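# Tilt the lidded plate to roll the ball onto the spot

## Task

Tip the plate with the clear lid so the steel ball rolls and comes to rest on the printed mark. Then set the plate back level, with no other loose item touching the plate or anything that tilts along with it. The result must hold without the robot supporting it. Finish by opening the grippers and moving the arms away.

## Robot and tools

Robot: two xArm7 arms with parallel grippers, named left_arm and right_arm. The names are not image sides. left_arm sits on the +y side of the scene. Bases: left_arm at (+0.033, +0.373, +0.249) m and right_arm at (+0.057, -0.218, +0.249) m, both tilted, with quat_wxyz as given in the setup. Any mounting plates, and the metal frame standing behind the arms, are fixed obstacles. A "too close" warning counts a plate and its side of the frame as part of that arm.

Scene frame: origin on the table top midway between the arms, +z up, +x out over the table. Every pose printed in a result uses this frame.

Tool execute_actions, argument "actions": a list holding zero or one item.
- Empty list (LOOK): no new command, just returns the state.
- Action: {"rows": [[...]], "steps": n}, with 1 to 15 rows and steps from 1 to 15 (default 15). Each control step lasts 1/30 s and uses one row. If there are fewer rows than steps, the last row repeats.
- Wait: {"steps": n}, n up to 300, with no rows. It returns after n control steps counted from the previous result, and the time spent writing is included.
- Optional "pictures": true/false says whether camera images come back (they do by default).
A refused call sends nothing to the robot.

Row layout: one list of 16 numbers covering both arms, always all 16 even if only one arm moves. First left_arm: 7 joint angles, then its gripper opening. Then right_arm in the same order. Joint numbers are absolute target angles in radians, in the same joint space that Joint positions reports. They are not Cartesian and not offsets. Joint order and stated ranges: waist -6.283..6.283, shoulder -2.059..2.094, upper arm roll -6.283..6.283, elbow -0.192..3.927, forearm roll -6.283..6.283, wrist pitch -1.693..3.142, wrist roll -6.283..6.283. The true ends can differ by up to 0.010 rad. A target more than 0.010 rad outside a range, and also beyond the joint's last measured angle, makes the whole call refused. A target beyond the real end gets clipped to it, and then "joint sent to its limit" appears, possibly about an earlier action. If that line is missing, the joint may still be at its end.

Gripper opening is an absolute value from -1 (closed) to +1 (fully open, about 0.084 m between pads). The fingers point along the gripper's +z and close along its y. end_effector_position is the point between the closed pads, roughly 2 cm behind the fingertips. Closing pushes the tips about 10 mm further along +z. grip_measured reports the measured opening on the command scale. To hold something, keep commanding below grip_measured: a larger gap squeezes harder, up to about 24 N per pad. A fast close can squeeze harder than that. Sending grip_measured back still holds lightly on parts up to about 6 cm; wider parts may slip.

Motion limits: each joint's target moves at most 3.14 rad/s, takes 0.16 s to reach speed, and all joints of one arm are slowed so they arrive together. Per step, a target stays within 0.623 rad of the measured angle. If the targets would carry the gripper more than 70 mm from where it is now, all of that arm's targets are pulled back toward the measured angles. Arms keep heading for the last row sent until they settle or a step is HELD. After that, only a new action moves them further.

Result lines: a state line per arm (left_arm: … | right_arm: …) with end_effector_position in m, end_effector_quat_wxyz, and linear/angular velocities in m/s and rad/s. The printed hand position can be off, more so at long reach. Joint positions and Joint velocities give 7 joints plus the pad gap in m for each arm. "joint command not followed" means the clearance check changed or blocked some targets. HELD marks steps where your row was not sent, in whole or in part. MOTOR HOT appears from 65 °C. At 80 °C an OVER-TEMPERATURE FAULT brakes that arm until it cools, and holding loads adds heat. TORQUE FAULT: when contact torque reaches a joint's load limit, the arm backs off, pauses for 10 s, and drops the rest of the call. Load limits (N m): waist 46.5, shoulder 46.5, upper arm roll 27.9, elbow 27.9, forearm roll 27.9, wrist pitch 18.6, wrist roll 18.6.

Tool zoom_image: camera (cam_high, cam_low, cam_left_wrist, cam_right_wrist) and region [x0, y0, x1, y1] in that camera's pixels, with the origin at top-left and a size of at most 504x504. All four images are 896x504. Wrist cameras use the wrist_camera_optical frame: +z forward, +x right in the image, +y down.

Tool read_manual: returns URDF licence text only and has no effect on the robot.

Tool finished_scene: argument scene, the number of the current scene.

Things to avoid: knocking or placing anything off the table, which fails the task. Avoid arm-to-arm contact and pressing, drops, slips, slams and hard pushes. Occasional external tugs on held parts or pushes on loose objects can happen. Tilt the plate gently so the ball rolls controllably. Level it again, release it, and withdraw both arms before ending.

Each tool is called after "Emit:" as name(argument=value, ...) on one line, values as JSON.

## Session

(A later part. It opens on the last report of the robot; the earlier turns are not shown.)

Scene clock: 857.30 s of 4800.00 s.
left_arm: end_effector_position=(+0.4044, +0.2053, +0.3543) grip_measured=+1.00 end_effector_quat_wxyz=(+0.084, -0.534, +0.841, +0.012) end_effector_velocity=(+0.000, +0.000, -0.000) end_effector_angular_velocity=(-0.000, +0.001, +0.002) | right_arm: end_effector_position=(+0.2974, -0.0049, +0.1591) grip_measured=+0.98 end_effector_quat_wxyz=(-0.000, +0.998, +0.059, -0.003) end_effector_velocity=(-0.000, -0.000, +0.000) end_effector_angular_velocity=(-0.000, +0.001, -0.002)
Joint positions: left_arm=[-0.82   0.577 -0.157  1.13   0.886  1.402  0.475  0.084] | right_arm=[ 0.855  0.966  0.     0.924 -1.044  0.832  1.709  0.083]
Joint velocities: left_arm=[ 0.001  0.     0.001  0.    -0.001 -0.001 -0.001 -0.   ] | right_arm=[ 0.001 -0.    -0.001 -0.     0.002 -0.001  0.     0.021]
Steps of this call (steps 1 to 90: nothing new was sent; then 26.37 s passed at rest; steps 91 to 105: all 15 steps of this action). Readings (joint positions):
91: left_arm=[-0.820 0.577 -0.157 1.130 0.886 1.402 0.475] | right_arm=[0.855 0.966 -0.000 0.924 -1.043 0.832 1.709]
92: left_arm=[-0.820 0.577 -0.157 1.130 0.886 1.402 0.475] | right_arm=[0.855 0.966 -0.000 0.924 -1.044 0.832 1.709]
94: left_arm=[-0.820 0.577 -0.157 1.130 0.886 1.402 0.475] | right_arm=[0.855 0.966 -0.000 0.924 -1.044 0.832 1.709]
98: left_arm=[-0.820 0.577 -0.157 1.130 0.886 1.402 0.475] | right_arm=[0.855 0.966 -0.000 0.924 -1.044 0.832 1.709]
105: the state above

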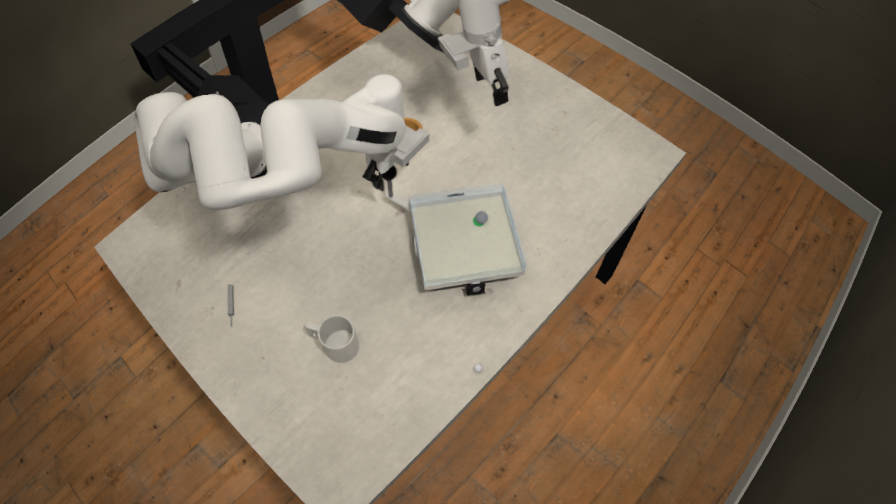

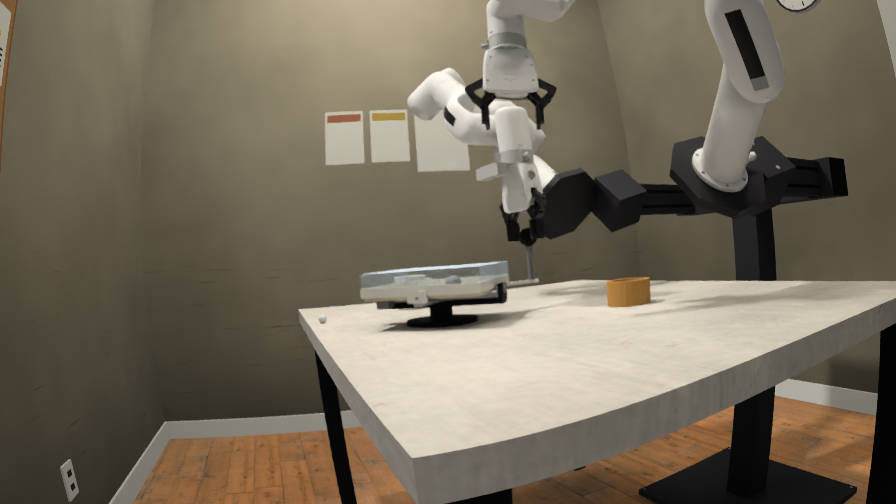

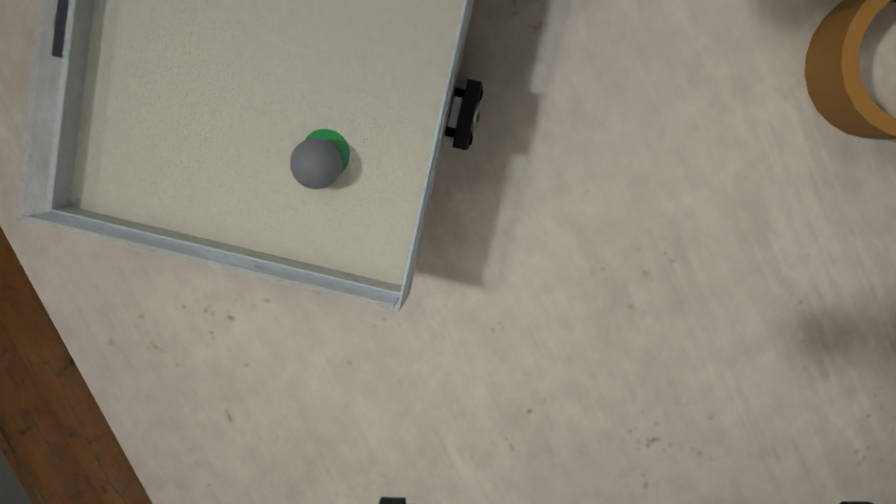

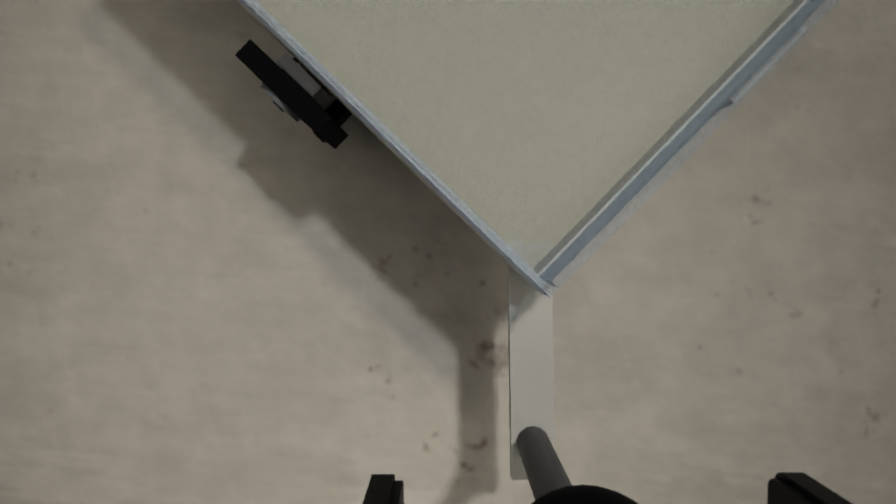

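Emit:
execute_actions(actions=[{"rows":[[-0.82,0.577,-0.157,1.13,0.886,1.402,0.475,1,0.869,0.953,0,0.9226,-1.0224,0.839,1.698,1],[-0.82,0.577,-0.157,1.13,0.886,1.402,0.475,1,0.884,0.940,0,0.921,-1.001,0.8466,1.687,1],[-0.82,0.577,-0.157,1.13,0.886,1.402,0.475,1,0.898,0.9276,0,0.9194,-0.980,0.854,1.6766,1],[-0.82,0.577,-0.157,1.13,0.886,1.402,0.475,1,0.913,0.915,0,0.918,-0.959,0.861,1.666,1],[-0.82,0.577,-0.157,1.13,0.886,1.402,0.475,1,0.927,0.902,0,0.916,-0.938,0.868,1.655,1],[-0.82,0.577,-0.157,1.13,0.886,1.402,0.475,1,0.942,0.889,0,0.9146,-0.917,0.8755,1.644,1],[-0.82,0.577,-0.157,1.13,0.886,1.402,0.475,1,0.956,0.876,0,0.913,-0.896,0.883,1.634,1],[-0.82,0.577,-0.157,1.13,0.886,1.402,0.475,1,0.971,0.863,0,0.9114,-0.8745,0.890,1.623,1],[-0.82,0.577,-0.157,1.13,0.886,1.402,0.475,1,0.985,0.8505,0,0.910,-0.853,0.897,1.612,1],[-0.82,0.577,-0.157,1.13,0.886,1.402,0.475,1,1.000,0.838,0,0.908,-0.832,0.9045,1.6015,1],[-0.82,0.577,-0.157,1.13,0.886,1.402,0.475,1,1.0145,0.825,0,0.9066,-0.811,0.912,1.591,1],[-0.82,0.577,-0.157,1.13,0.886,1.402,0.475,1,1.029,0.812,0,0.905,-0.790,0.919,1.580,1]],"steps":15}])

Emit:
execute_actions(actions=[{"rows":[[-0.82,0.577,-0.157,1.13,0.886,1.402,0.475,1,1.01,0.786,0,0.896,-0.787,0.922,1.58,1],[-0.82,0.577,-0.157,1.13,0.886,1.402,0.475,1,0.99,0.76,0,0.887,-0.783,0.924,1.58,1],[-0.82,0.577,-0.157,1.13,0.886,1.402,0.475,1,0.97,0.734,0,0.879,-0.78,0.927,1.58,1],[-0.82,0.577,-0.157,1.13,0.886,1.402,0.475,1,0.95,0.708,0,0.87,-0.777,0.929,1.58,1],[-0.82,0.577,-0.157,1.13,0.886,1.402,0.475,1,0.93,0.682,0,0.861,-0.773,0.932,1.58,1],[-0.82,0.577,-0.157,1.13,0.886,1.402,0.475,1,0.91,0.656,0,0.852,-0.77,0.935,1.58,1],[-0.82,0.577,-0.157,1.13,0.886,1.402,0.475,1,0.89,0.63,0,0.844,-0.767,0.937,1.58,1],[-0.82,0.577,-0.157,1.13,0.886,1.402,0.475,1,0.87,0.604,0,0.835,-0.763,0.94,1.58,1],[-0.82,0.577,-0.157,1.13,0.886,1.402,0.475,1,0.85,0.578,0,0.826,-0.76,0.942,1.58,1],[-0.82,0.577,-0.157,1.13,0.886,1.402,0.475,1,0.83,0.552,0,0.817,-0.757,0.945,1.58,1],[-0.82,0.577,-0.157,1.13,0.886,1.402,0.475,1,0.815,0.526,0,0.809,-0.753,0.947,1.58,1],[-0.82,0.577,-0.157,1.13,0.886,1.402,0.475,1,0.80,0.50,0,0.80,-0.75,0.95,1.58,1]],"steps":15}])

Emit:
execute_actions(actions=[{"steps":15}])

Scene clock: 892.17 s of 4800.00 s.
left_arm: end_effector_position=(+0.4044, +0.2053, +0.3543) grip_measured=+1.00 end_effector_quat_wxyz=(+0.084, -0.534, +0.841, +0.012) end_effector_velocity=(-0.000, -0.000, -0.000) end_effector_angular_velocity=(-0.000, +0.000, -0.001) | right_arm: end_effector_position=(+0.2944, -0.0038, +0.2303) grip_measured=+1.00 end_effector_quat_wxyz=(-0.000, +0.998, +0.058, +0.001) end_effector_velocity=(-0.025, +0.014, +0.141) end_effector_angular_velocity=(+0.063, -0.008, +0.023)
Joint positions: left_arm=[-0.82   0.577 -0.157  1.13   0.886  1.402  0.475  0.084] | right_arm=[ 1.006  0.832  0.001  0.908 -0.824  0.907  1.598  0.084]
Joint velocities: left_arm=[ 0.     0.    -0.001 -0.     0.    -0.001 -0.     0.   ] | right_arm=[ 0.275 -0.246  0.023 -0.014  0.38   0.125 -0.192  0.   ]
Steps of this call (steps 1 to 15: the robot went on to your last target; steps 16 to 90: nothing new was sent; then 31.37 s passed at rest; steps 91 to 105: all 15 steps of this action). Readings (joint positions):
91: left_arm=[-0.820 0.577 -0.157 1.130 0.886 1.402 0.475] | right_arm=[0.855 0.966 -0.000 0.924 -1.043 0.832 1.709]
92: left_arm=[-0.820 0.577 -0.157 1.130 0.886 1.402 0.475] | right_arm=[0.857 0.964 -0.000 0.924 -1.040 0.833 1.707]
94: left_arm=[-0.820 0.577 -0.157 1.130 0.886 1.402 0.475] | right_arm=[0.868 0.955 -0.001 0.922 -1.023 0.840 1.698]
98: left_arm=[-0.820 0.577 -0.157 1.130 0.886 1.402 0.475] | right_arm=[0.913 0.914 0.000 0.918 -0.958 0.861 1.666]
105: the state above

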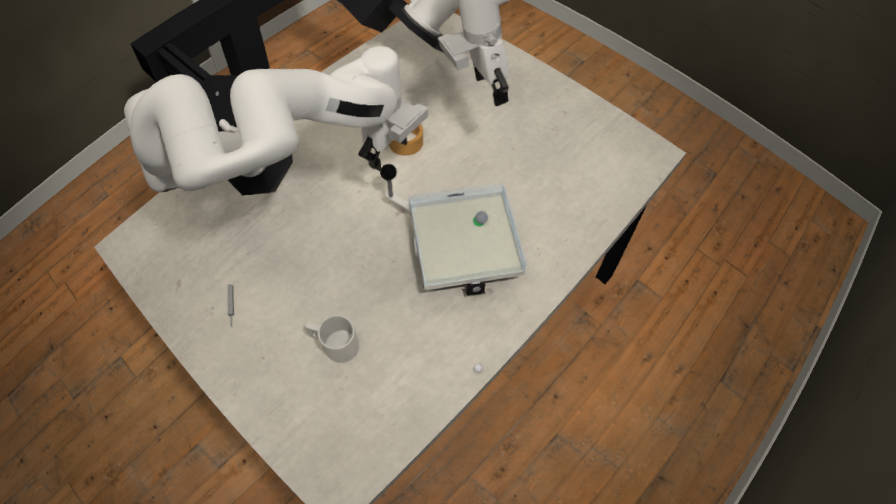

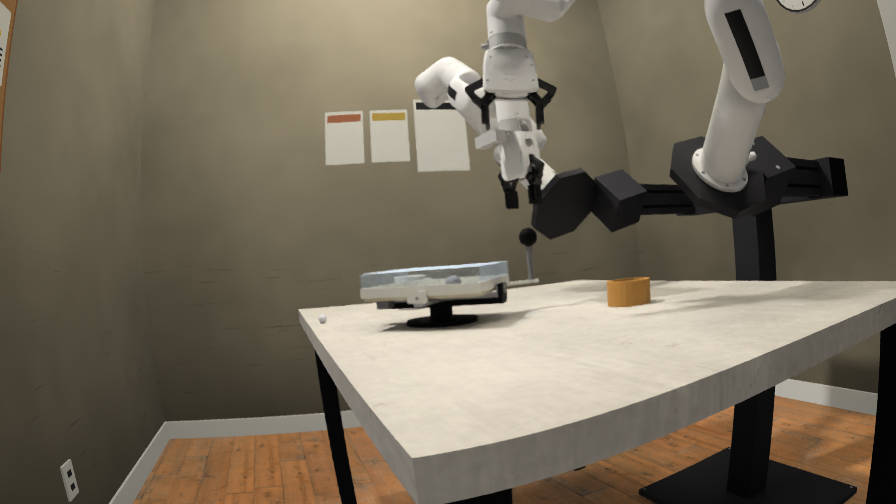

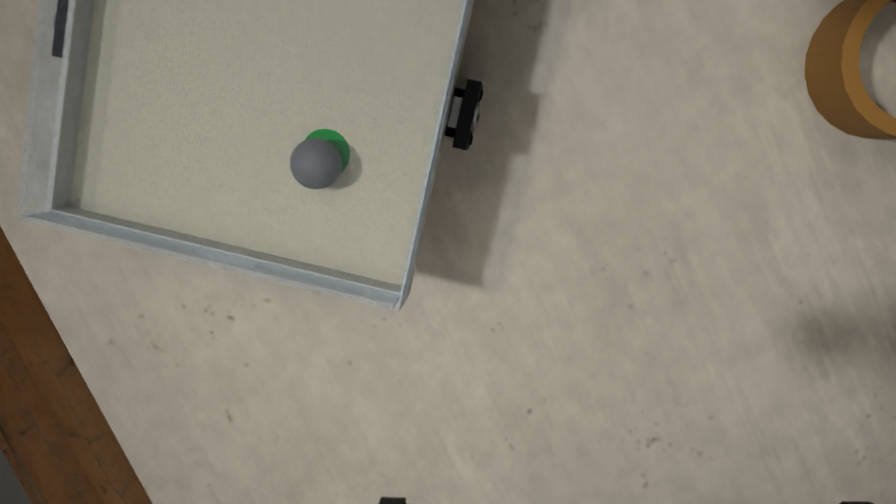

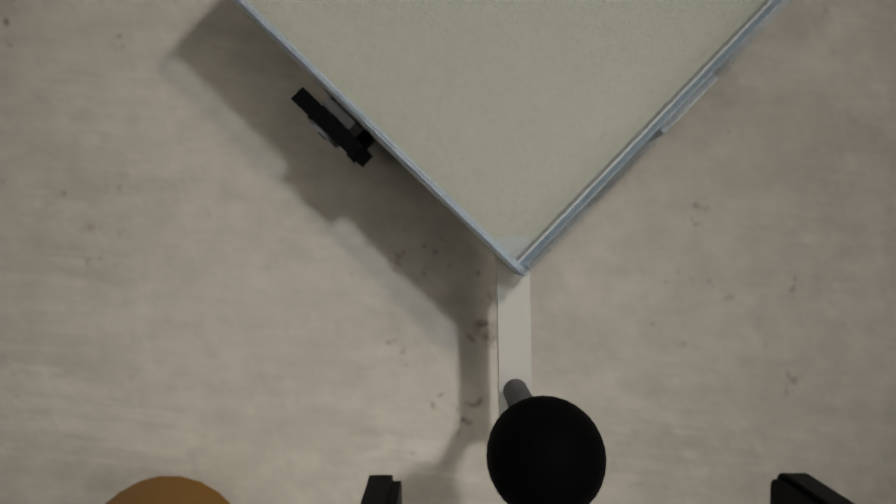

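Scene clock: 892.67 s of 4800.00 s.
left_arm: end_effector_position=(+0.4044, +0.2053, +0.3543) grip_measured=+1.00 end_effector_quat_wxyz=(+0.084, -0.534, +0.841, +0.012) end_effector_velocity=(+0.000, -0.000, -0.000) end_effector_angular_velocity=(-0.000, -0.002, -0.001) | right_arm: end_effector_position=(+0.3555, -0.0752, +0.2600) grip_measured=+1.00 end_effector_quat_wxyz=(-0.034, +0.995, -0.073, -0.051) end_effector_velocity=(+0.113, -0.145, +0.033) end_effector_angular_velocity=(+0.112, +0.153, -0.504)
Joint positions: left_arm=[-0.82   0.577 -0.157  1.13   0.886  1.402  0.475  0.084] | right_arm=[ 0.828  0.542 -0.003  0.816 -0.756  0.946  1.58   0.084]
Joint velocities: left_arm=[-0.     0.     0.    -0.     0.002 -0.001 -0.    -0.   ] | right_arm=[-0.339 -0.517 -0.019 -0.15   0.064  0.051 -0.001  0.   ]
Steps of this call (steps 1 to 15: all 15 steps of this action). Readings (joint positions):
1: left_arm=[-0.820 0.577 -0.157 1.130 0.886 1.402 0.475] | right_arm=[1.014 0.825 0.002 0.908 -0.814 0.910 1.592]
2: left_arm=[-0.820 0.577 -0.157 1.130 0.886 1.402 0.475] | right_arm=[1.017 0.817 0.003 0.906 -0.806 0.913 1.589]
4: left_arm=[-0.820 0.577 -0.157 1.130 0.886 1.402 0.475] | right_arm=[1.007 0.794 0.003 0.896 -0.795 0.918 1.584]
8: left_arm=[-0.820 0.577 -0.157 1.130 0.886 1.402 0.475] | right_arm=[0.949 0.711 -0.001 0.871 -0.779 0.929 1.581]
15: the state above

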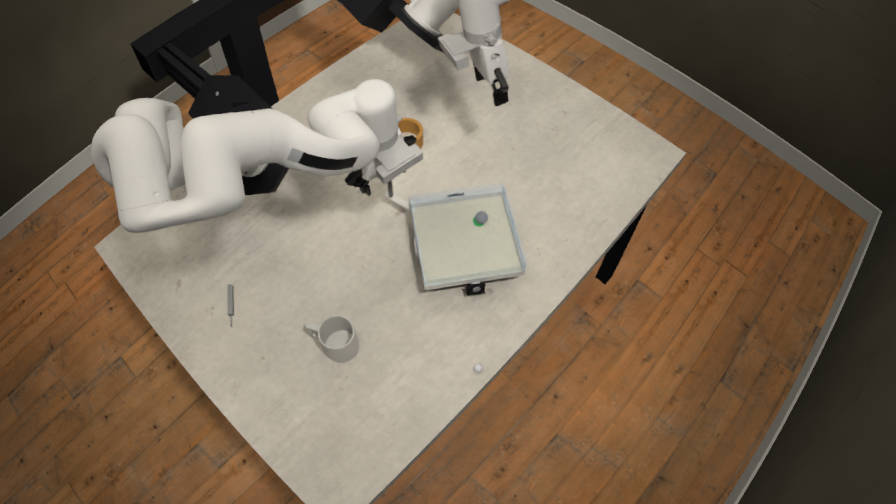

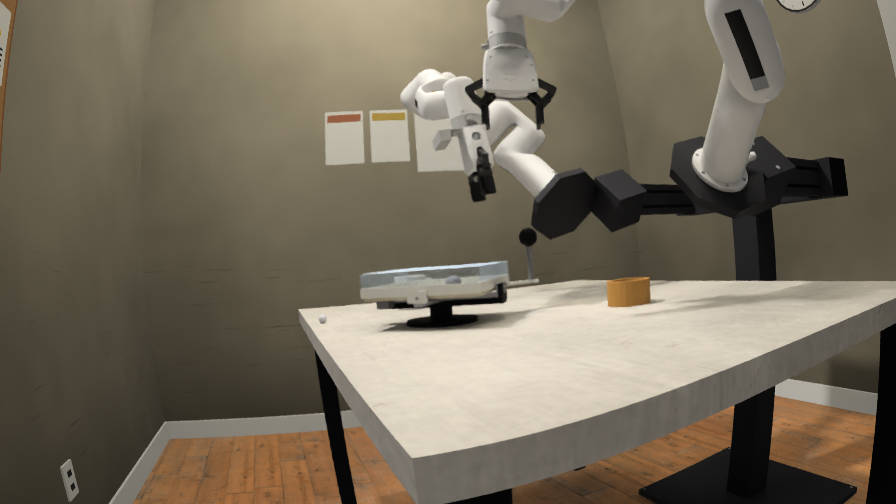

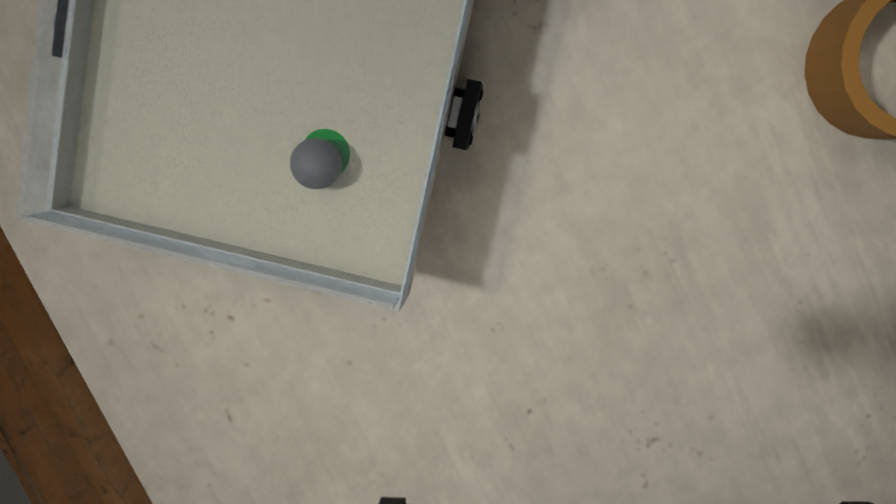

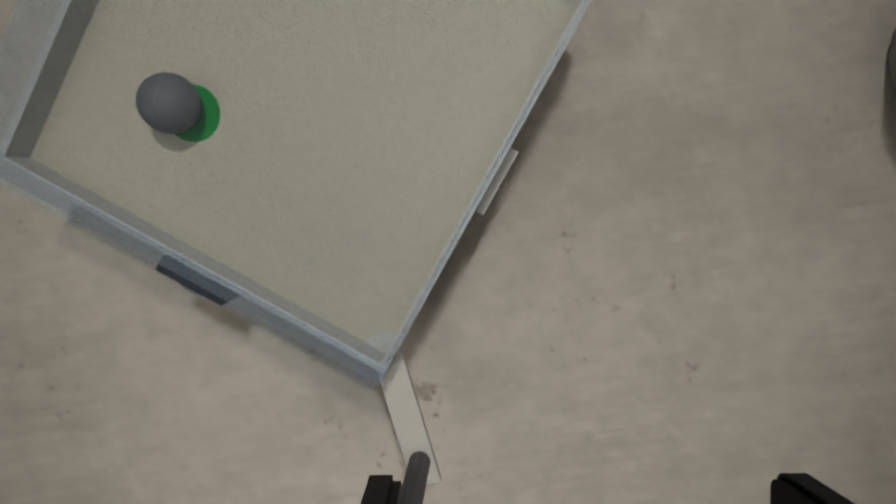

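Scene clock: 893.17 s of 4800.00 s.
left_arm: end_effector_position=(+0.4044, +0.2053, +0.3543) grip_measured=+1.00 end_effector_quat_wxyz=(+0.084, -0.534, +0.841, +0.012) end_effector_velocity=(-0.000, -0.000, +0.001) end_effector_angular_velocity=(-0.002, +0.001, +0.000) | right_arm: end_effector_position=(+0.3619, -0.0865, +0.2627) grip_measured=+1.00 end_effector_quat_wxyz=(-0.039, +0.994, -0.090, -0.057) end_effector_velocity=(+0.002, -0.001, +0.000) end_effector_angular_velocity=(+0.002, +0.000, -0.006)
Joint positions: left_arm=[-0.82   0.577 -0.157  1.13   0.886  1.402  0.475  0.084] | right_arm=[ 0.8    0.501  0.     0.8   -0.75   0.95   1.58   0.084]
Joint velocities: left_arm=[-0.    -0.    -0.     0.001 -0.002 -0.001  0.    -0.   ] | right_arm=[-0.003 -0.004 -0.001  0.001 -0.001  0.    -0.    -0.   ]
Steps of this call (steps 1 to 15: the robot went on to your last target). Readings (joint positions):
1: left_arm=[-0.820 0.577 -0.157 1.130 0.886 1.402 0.475] | right_arm=[0.818 0.528 -0.003 0.811 -0.754 0.947 1.580]
2: left_arm=[-0.820 0.577 -0.157 1.130 0.886 1.402 0.475] | right_arm=[0.812 0.518 -0.003 0.808 -0.753 0.948 1.580]
4: left_arm=[-0.820 0.577 -0.157 1.130 0.886 1.402 0.475] | right_arm=[0.806 0.509 -0.001 0.803 -0.751 0.949 1.580]
8: left_arm=[-0.820 0.577 -0.157 1.130 0.886 1.402 0.475] | right_arm=[0.802 0.503 0.001 0.800 -0.750 0.950 1.580]
15: the state above

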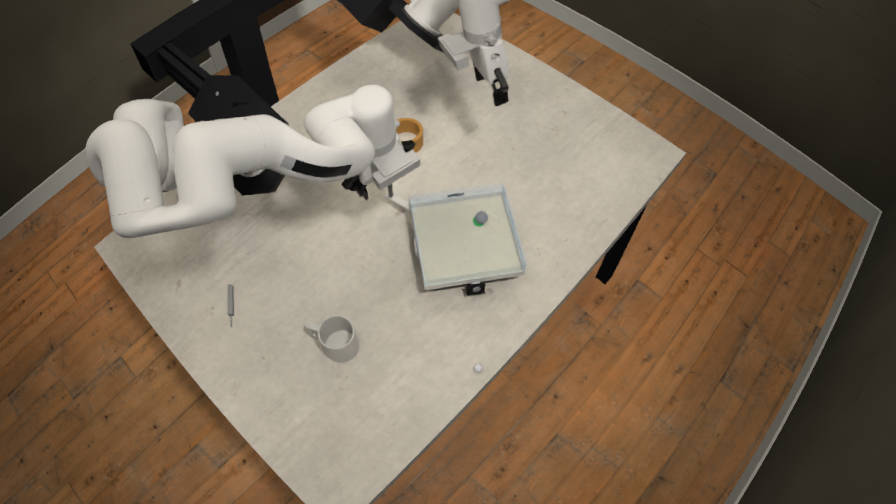

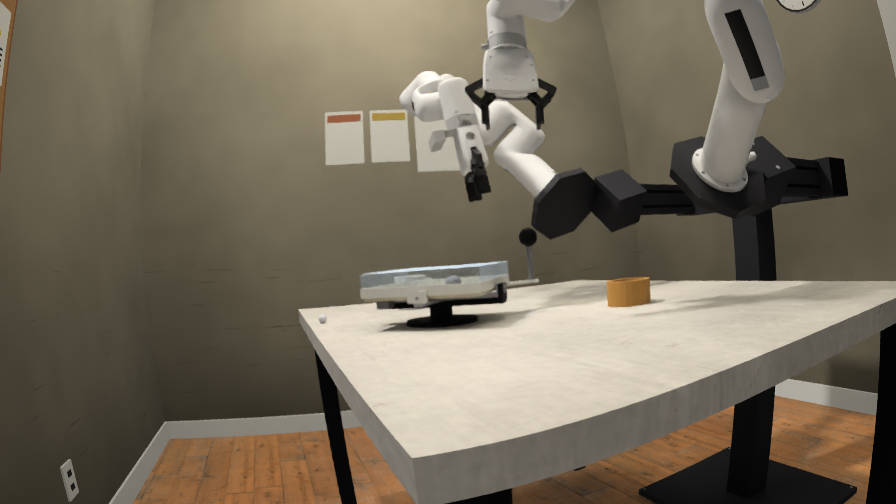

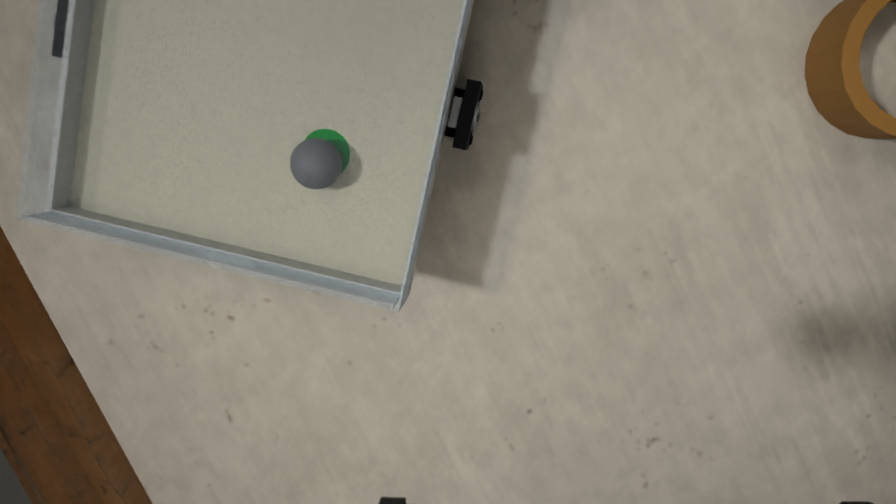

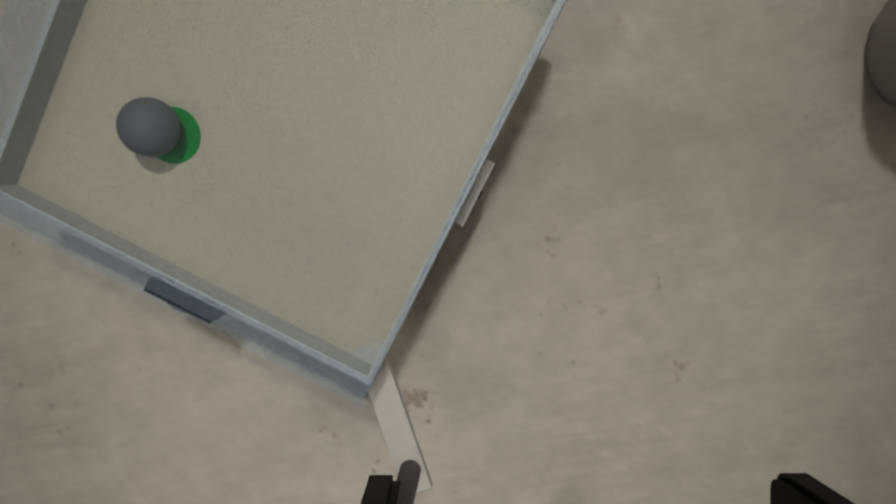

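Emit:
execute_actions(actions=[{"rows":[[-0.82,0.577,-0.157,1.13,0.886,1.402,0.475,1,0.78,0.48,0,0.8,-0.75,0.95,1.58,1],[-0.82,0.577,-0.157,1.13,0.886,1.402,0.475,1,0.76,0.46,0,0.8,-0.75,0.95,1.58,1],[-0.82,0.577,-0.157,1.13,0.886,1.402,0.475,1,0.74,0.44,0,0.8,-0.75,0.95,1.58,1],[-0.82,0.577,-0.157,1.13,0.886,1.402,0.475,1,0.72,0.42,0,0.8,-0.75,0.95,1.58,1],[-0.82,0.577,-0.157,1.13,0.886,1.402,0.475,1,0.70,0.40,0,0.8,-0.75,0.95,1.58,1],[-0.82,0.577,-0.157,1.13,0.886,1.402,0.475,1,0.68,0.38,0,0.8,-0.75,0.95,1.58,1],[-0.82,0.577,-0.157,1.13,0.886,1.402,0.475,1,0.66,0.36,0,0.8,-0.75,0.95,1.58,1],[-0.82,0.577,-0.157,1.13,0.886,1.402,0.475,1,0.64,0.34,0,0.8,-0.75,0.95,1.58,1],[-0.82,0.577,-0.157,1.13,0.886,1.402,0.475,1,0.62,0.32,0,0.8,-0.75,0.95,1.58,1],[-0.82,0.577,-0.157,1.13,0.886,1.402,0.475,1,0.60,0.30,0,0.8,-0.75,0.95,1.58,1]],"steps":15}])

Emit:
execute_actions(actions=[{"steps":10}])

Scene clock: 924.93 s of 4800.00 s.
left_arm: end_effector_position=(+0.4044, +0.2053, +0.3543) grip_measured=+1.00 end_effector_quat_wxyz=(+0.084, -0.534, +0.841, +0.012) end_effector_velocity=(+0.000, -0.000, +0.000) end_effector_angular_velocity=(-0.002, -0.000, -0.000) | right_arm: end_effector_position=(+0.4319, -0.1523, +0.2694) grip_measured=+1.00 end_effector_quat_wxyz=(-0.076, +0.970, -0.216, -0.076) end_effector_velocity=(+0.041, -0.060, +0.001) end_effector_angular_velocity=(+0.043, +0.032, -0.190)
Joint positions: left_arm=[-0.82   0.577 -0.157  1.13   0.886  1.402  0.475  0.084] | right_arm=[ 0.613  0.313 -0.003  0.802 -0.75   0.95   1.58   0.084]
Joint velocities: left_arm=[ 0.001 -0.    -0.001  0.001  0.001 -0.001  0.     0.   ] | right_arm=[-0.16  -0.155  0.019 -0.018  0.002 -0.001 -0.001 -0.   ]
Steps of this call (steps 1 to 15: the robot went on to your last target; steps 16 to 90: nothing new was sent; then 28.27 s passed at rest; steps 91 to 105: all 15 steps of this action). Readings (joint positions):
91: left_arm=[-0.820 0.577 -0.157 1.130 0.886 1.402 0.475] | right_arm=[0.800 0.500 0.000 0.800 -0.750 0.950 1.580]
92: left_arm=[-0.820 0.577 -0.157 1.130 0.886 1.402 0.475] | right_arm=[0.797 0.497 0.001 0.799 -0.750 0.950 1.580]
94: left_arm=[-0.820 0.577 -0.157 1.130 0.886 1.402 0.475] | right_arm=[0.782 0.482 0.002 0.798 -0.750 0.950 1.580]
98: left_arm=[-0.820 0.577 -0.157 1.130 0.886 1.402 0.475] | right_arm=[0.719 0.419 -0.000 0.801 -0.750 0.950 1.580]
105: the state above

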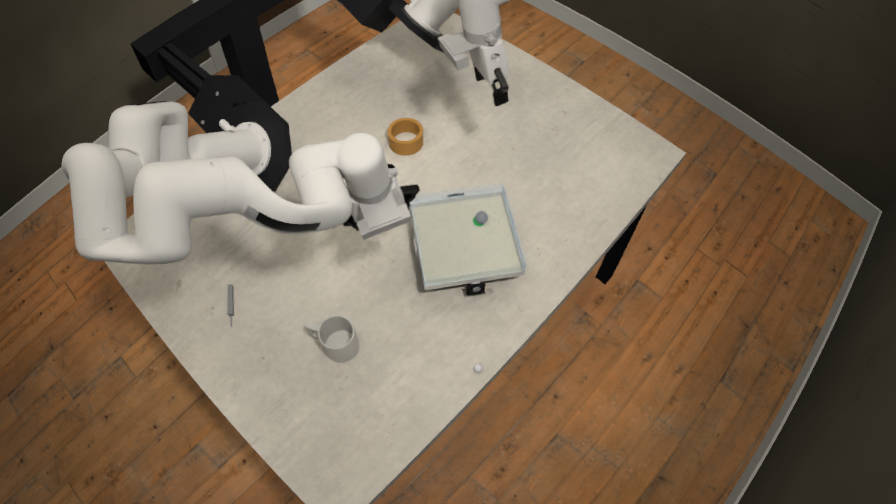

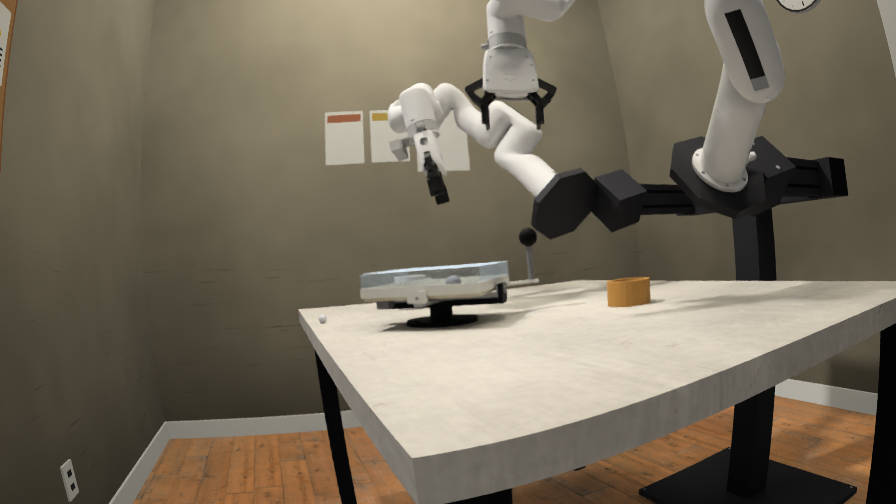

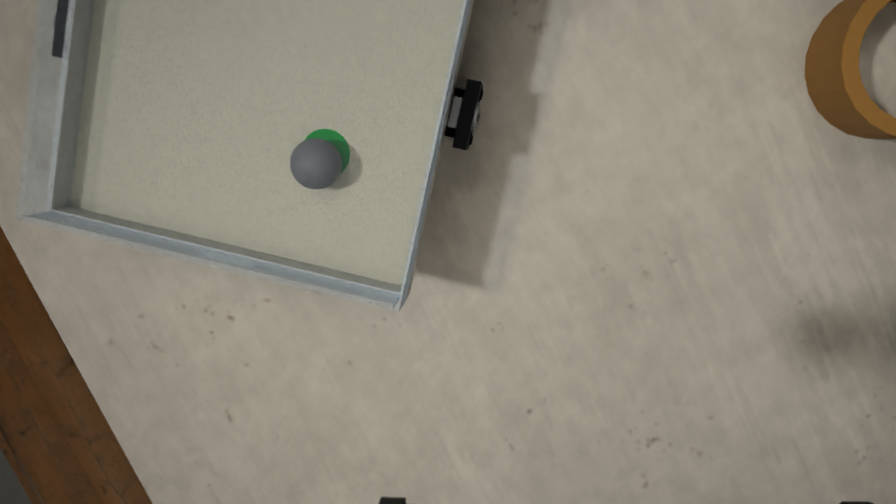

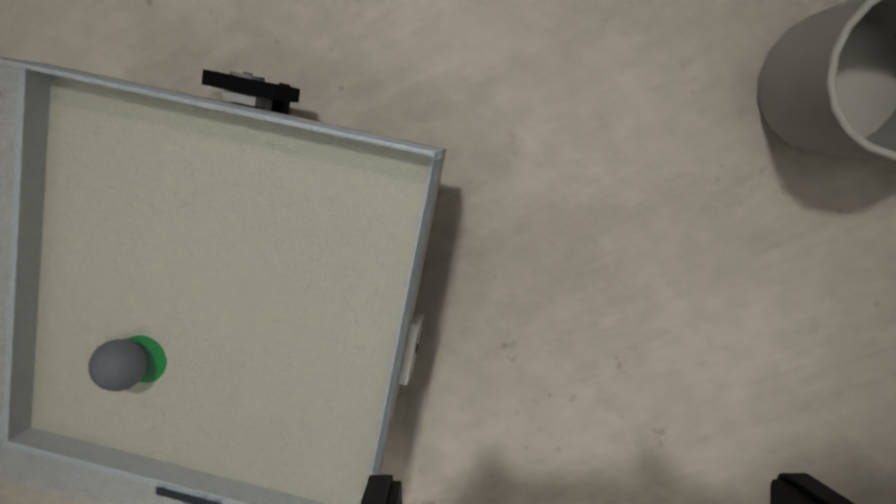

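Scene clock: 925.27 s of 4800.00 s.
left_arm: end_effector_position=(+0.4044, +0.2053, +0.3543) grip_measured=+1.00 end_effector_quat_wxyz=(+0.084, -0.534, +0.841, +0.012) end_effector_velocity=(-0.000, -0.001, +0.000) end_effector_angular_velocity=(-0.001, -0.001, -0.001) | right_arm: end_effector_position=(+0.4342, -0.1563, +0.2697) grip_measured=+1.00 end_effector_quat_wxyz=(-0.078, +0.969, -0.222, -0.077) end_effector_velocity=(+0.004, -0.003, +0.000) end_effector_angular_velocity=(+0.002, +0.000, -0.011)
Joint positions: left_arm=[-0.82   0.577 -0.157  1.13   0.886  1.402  0.475  0.084] | right_arm=[ 0.601  0.301  0.     0.8   -0.75   0.95   1.58   0.084]
Joint velocities: left_arm=[-0.001 -0.    -0.001 -0.001  0.    -0.001 -0.001 -0.   ] | right_arm=[-0.006 -0.006 -0.002  0.003 -0.001  0.    -0.001 -0.   ]
Steps of this call (steps 1 to 10: the robot went on to your last target). Readings (joint positions):
1: left_arm=[-0.820 0.577 -0.157 1.130 0.886 1.402 0.475] | right_arm=[0.609 0.309 -0.002 0.801 -0.750 0.950 1.580]
2: left_arm=[-0.820 0.577 -0.157 1.130 0.886 1.402 0.475] | right_arm=[0.606 0.306 -0.001 0.800 -0.750 0.950 1.580]
4: left_arm=[-0.820 0.577 -0.157 1.130 0.886 1.402 0.475] | right_arm=[0.604 0.304 0.001 0.799 -0.750 0.950 1.580]
8: left_arm=[-0.820 0.577 -0.157 1.130 0.886 1.402 0.475] | right_arm=[0.601 0.302 0.001 0.799 -0.750 0.950 1.580]
10: the state above

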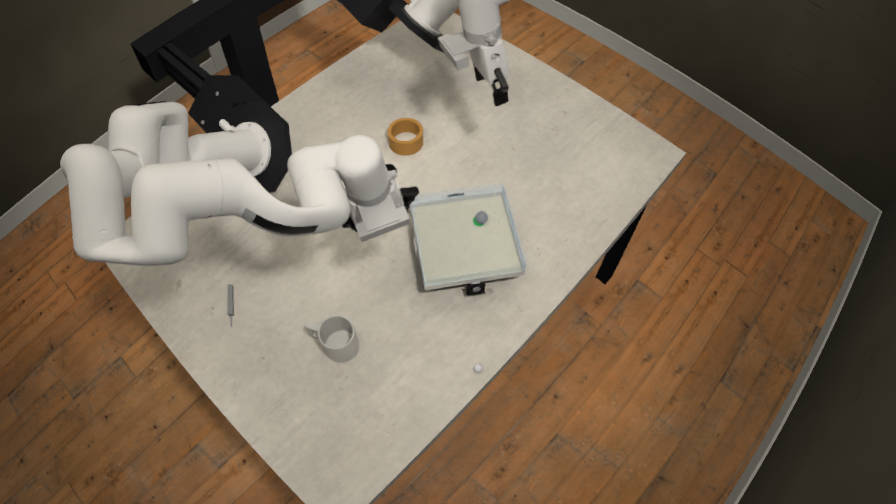

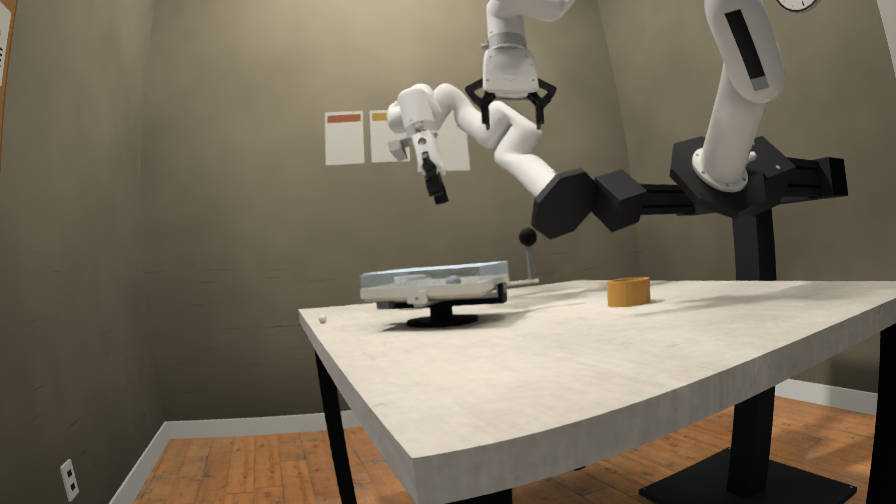

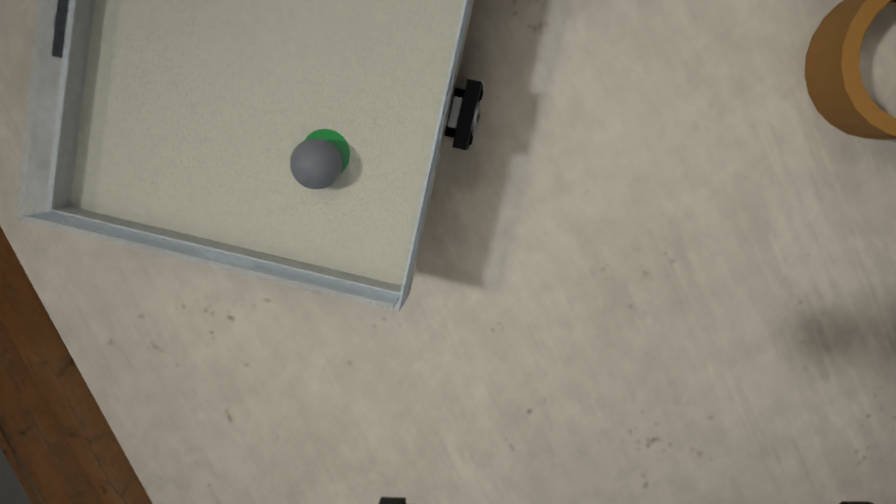

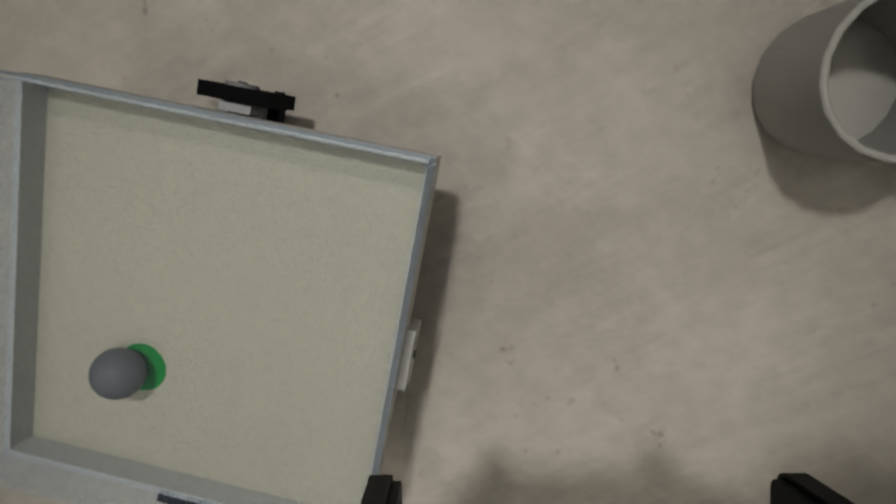

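Emit:
finished_scene(scene=2)

The scene is finished: the task was done.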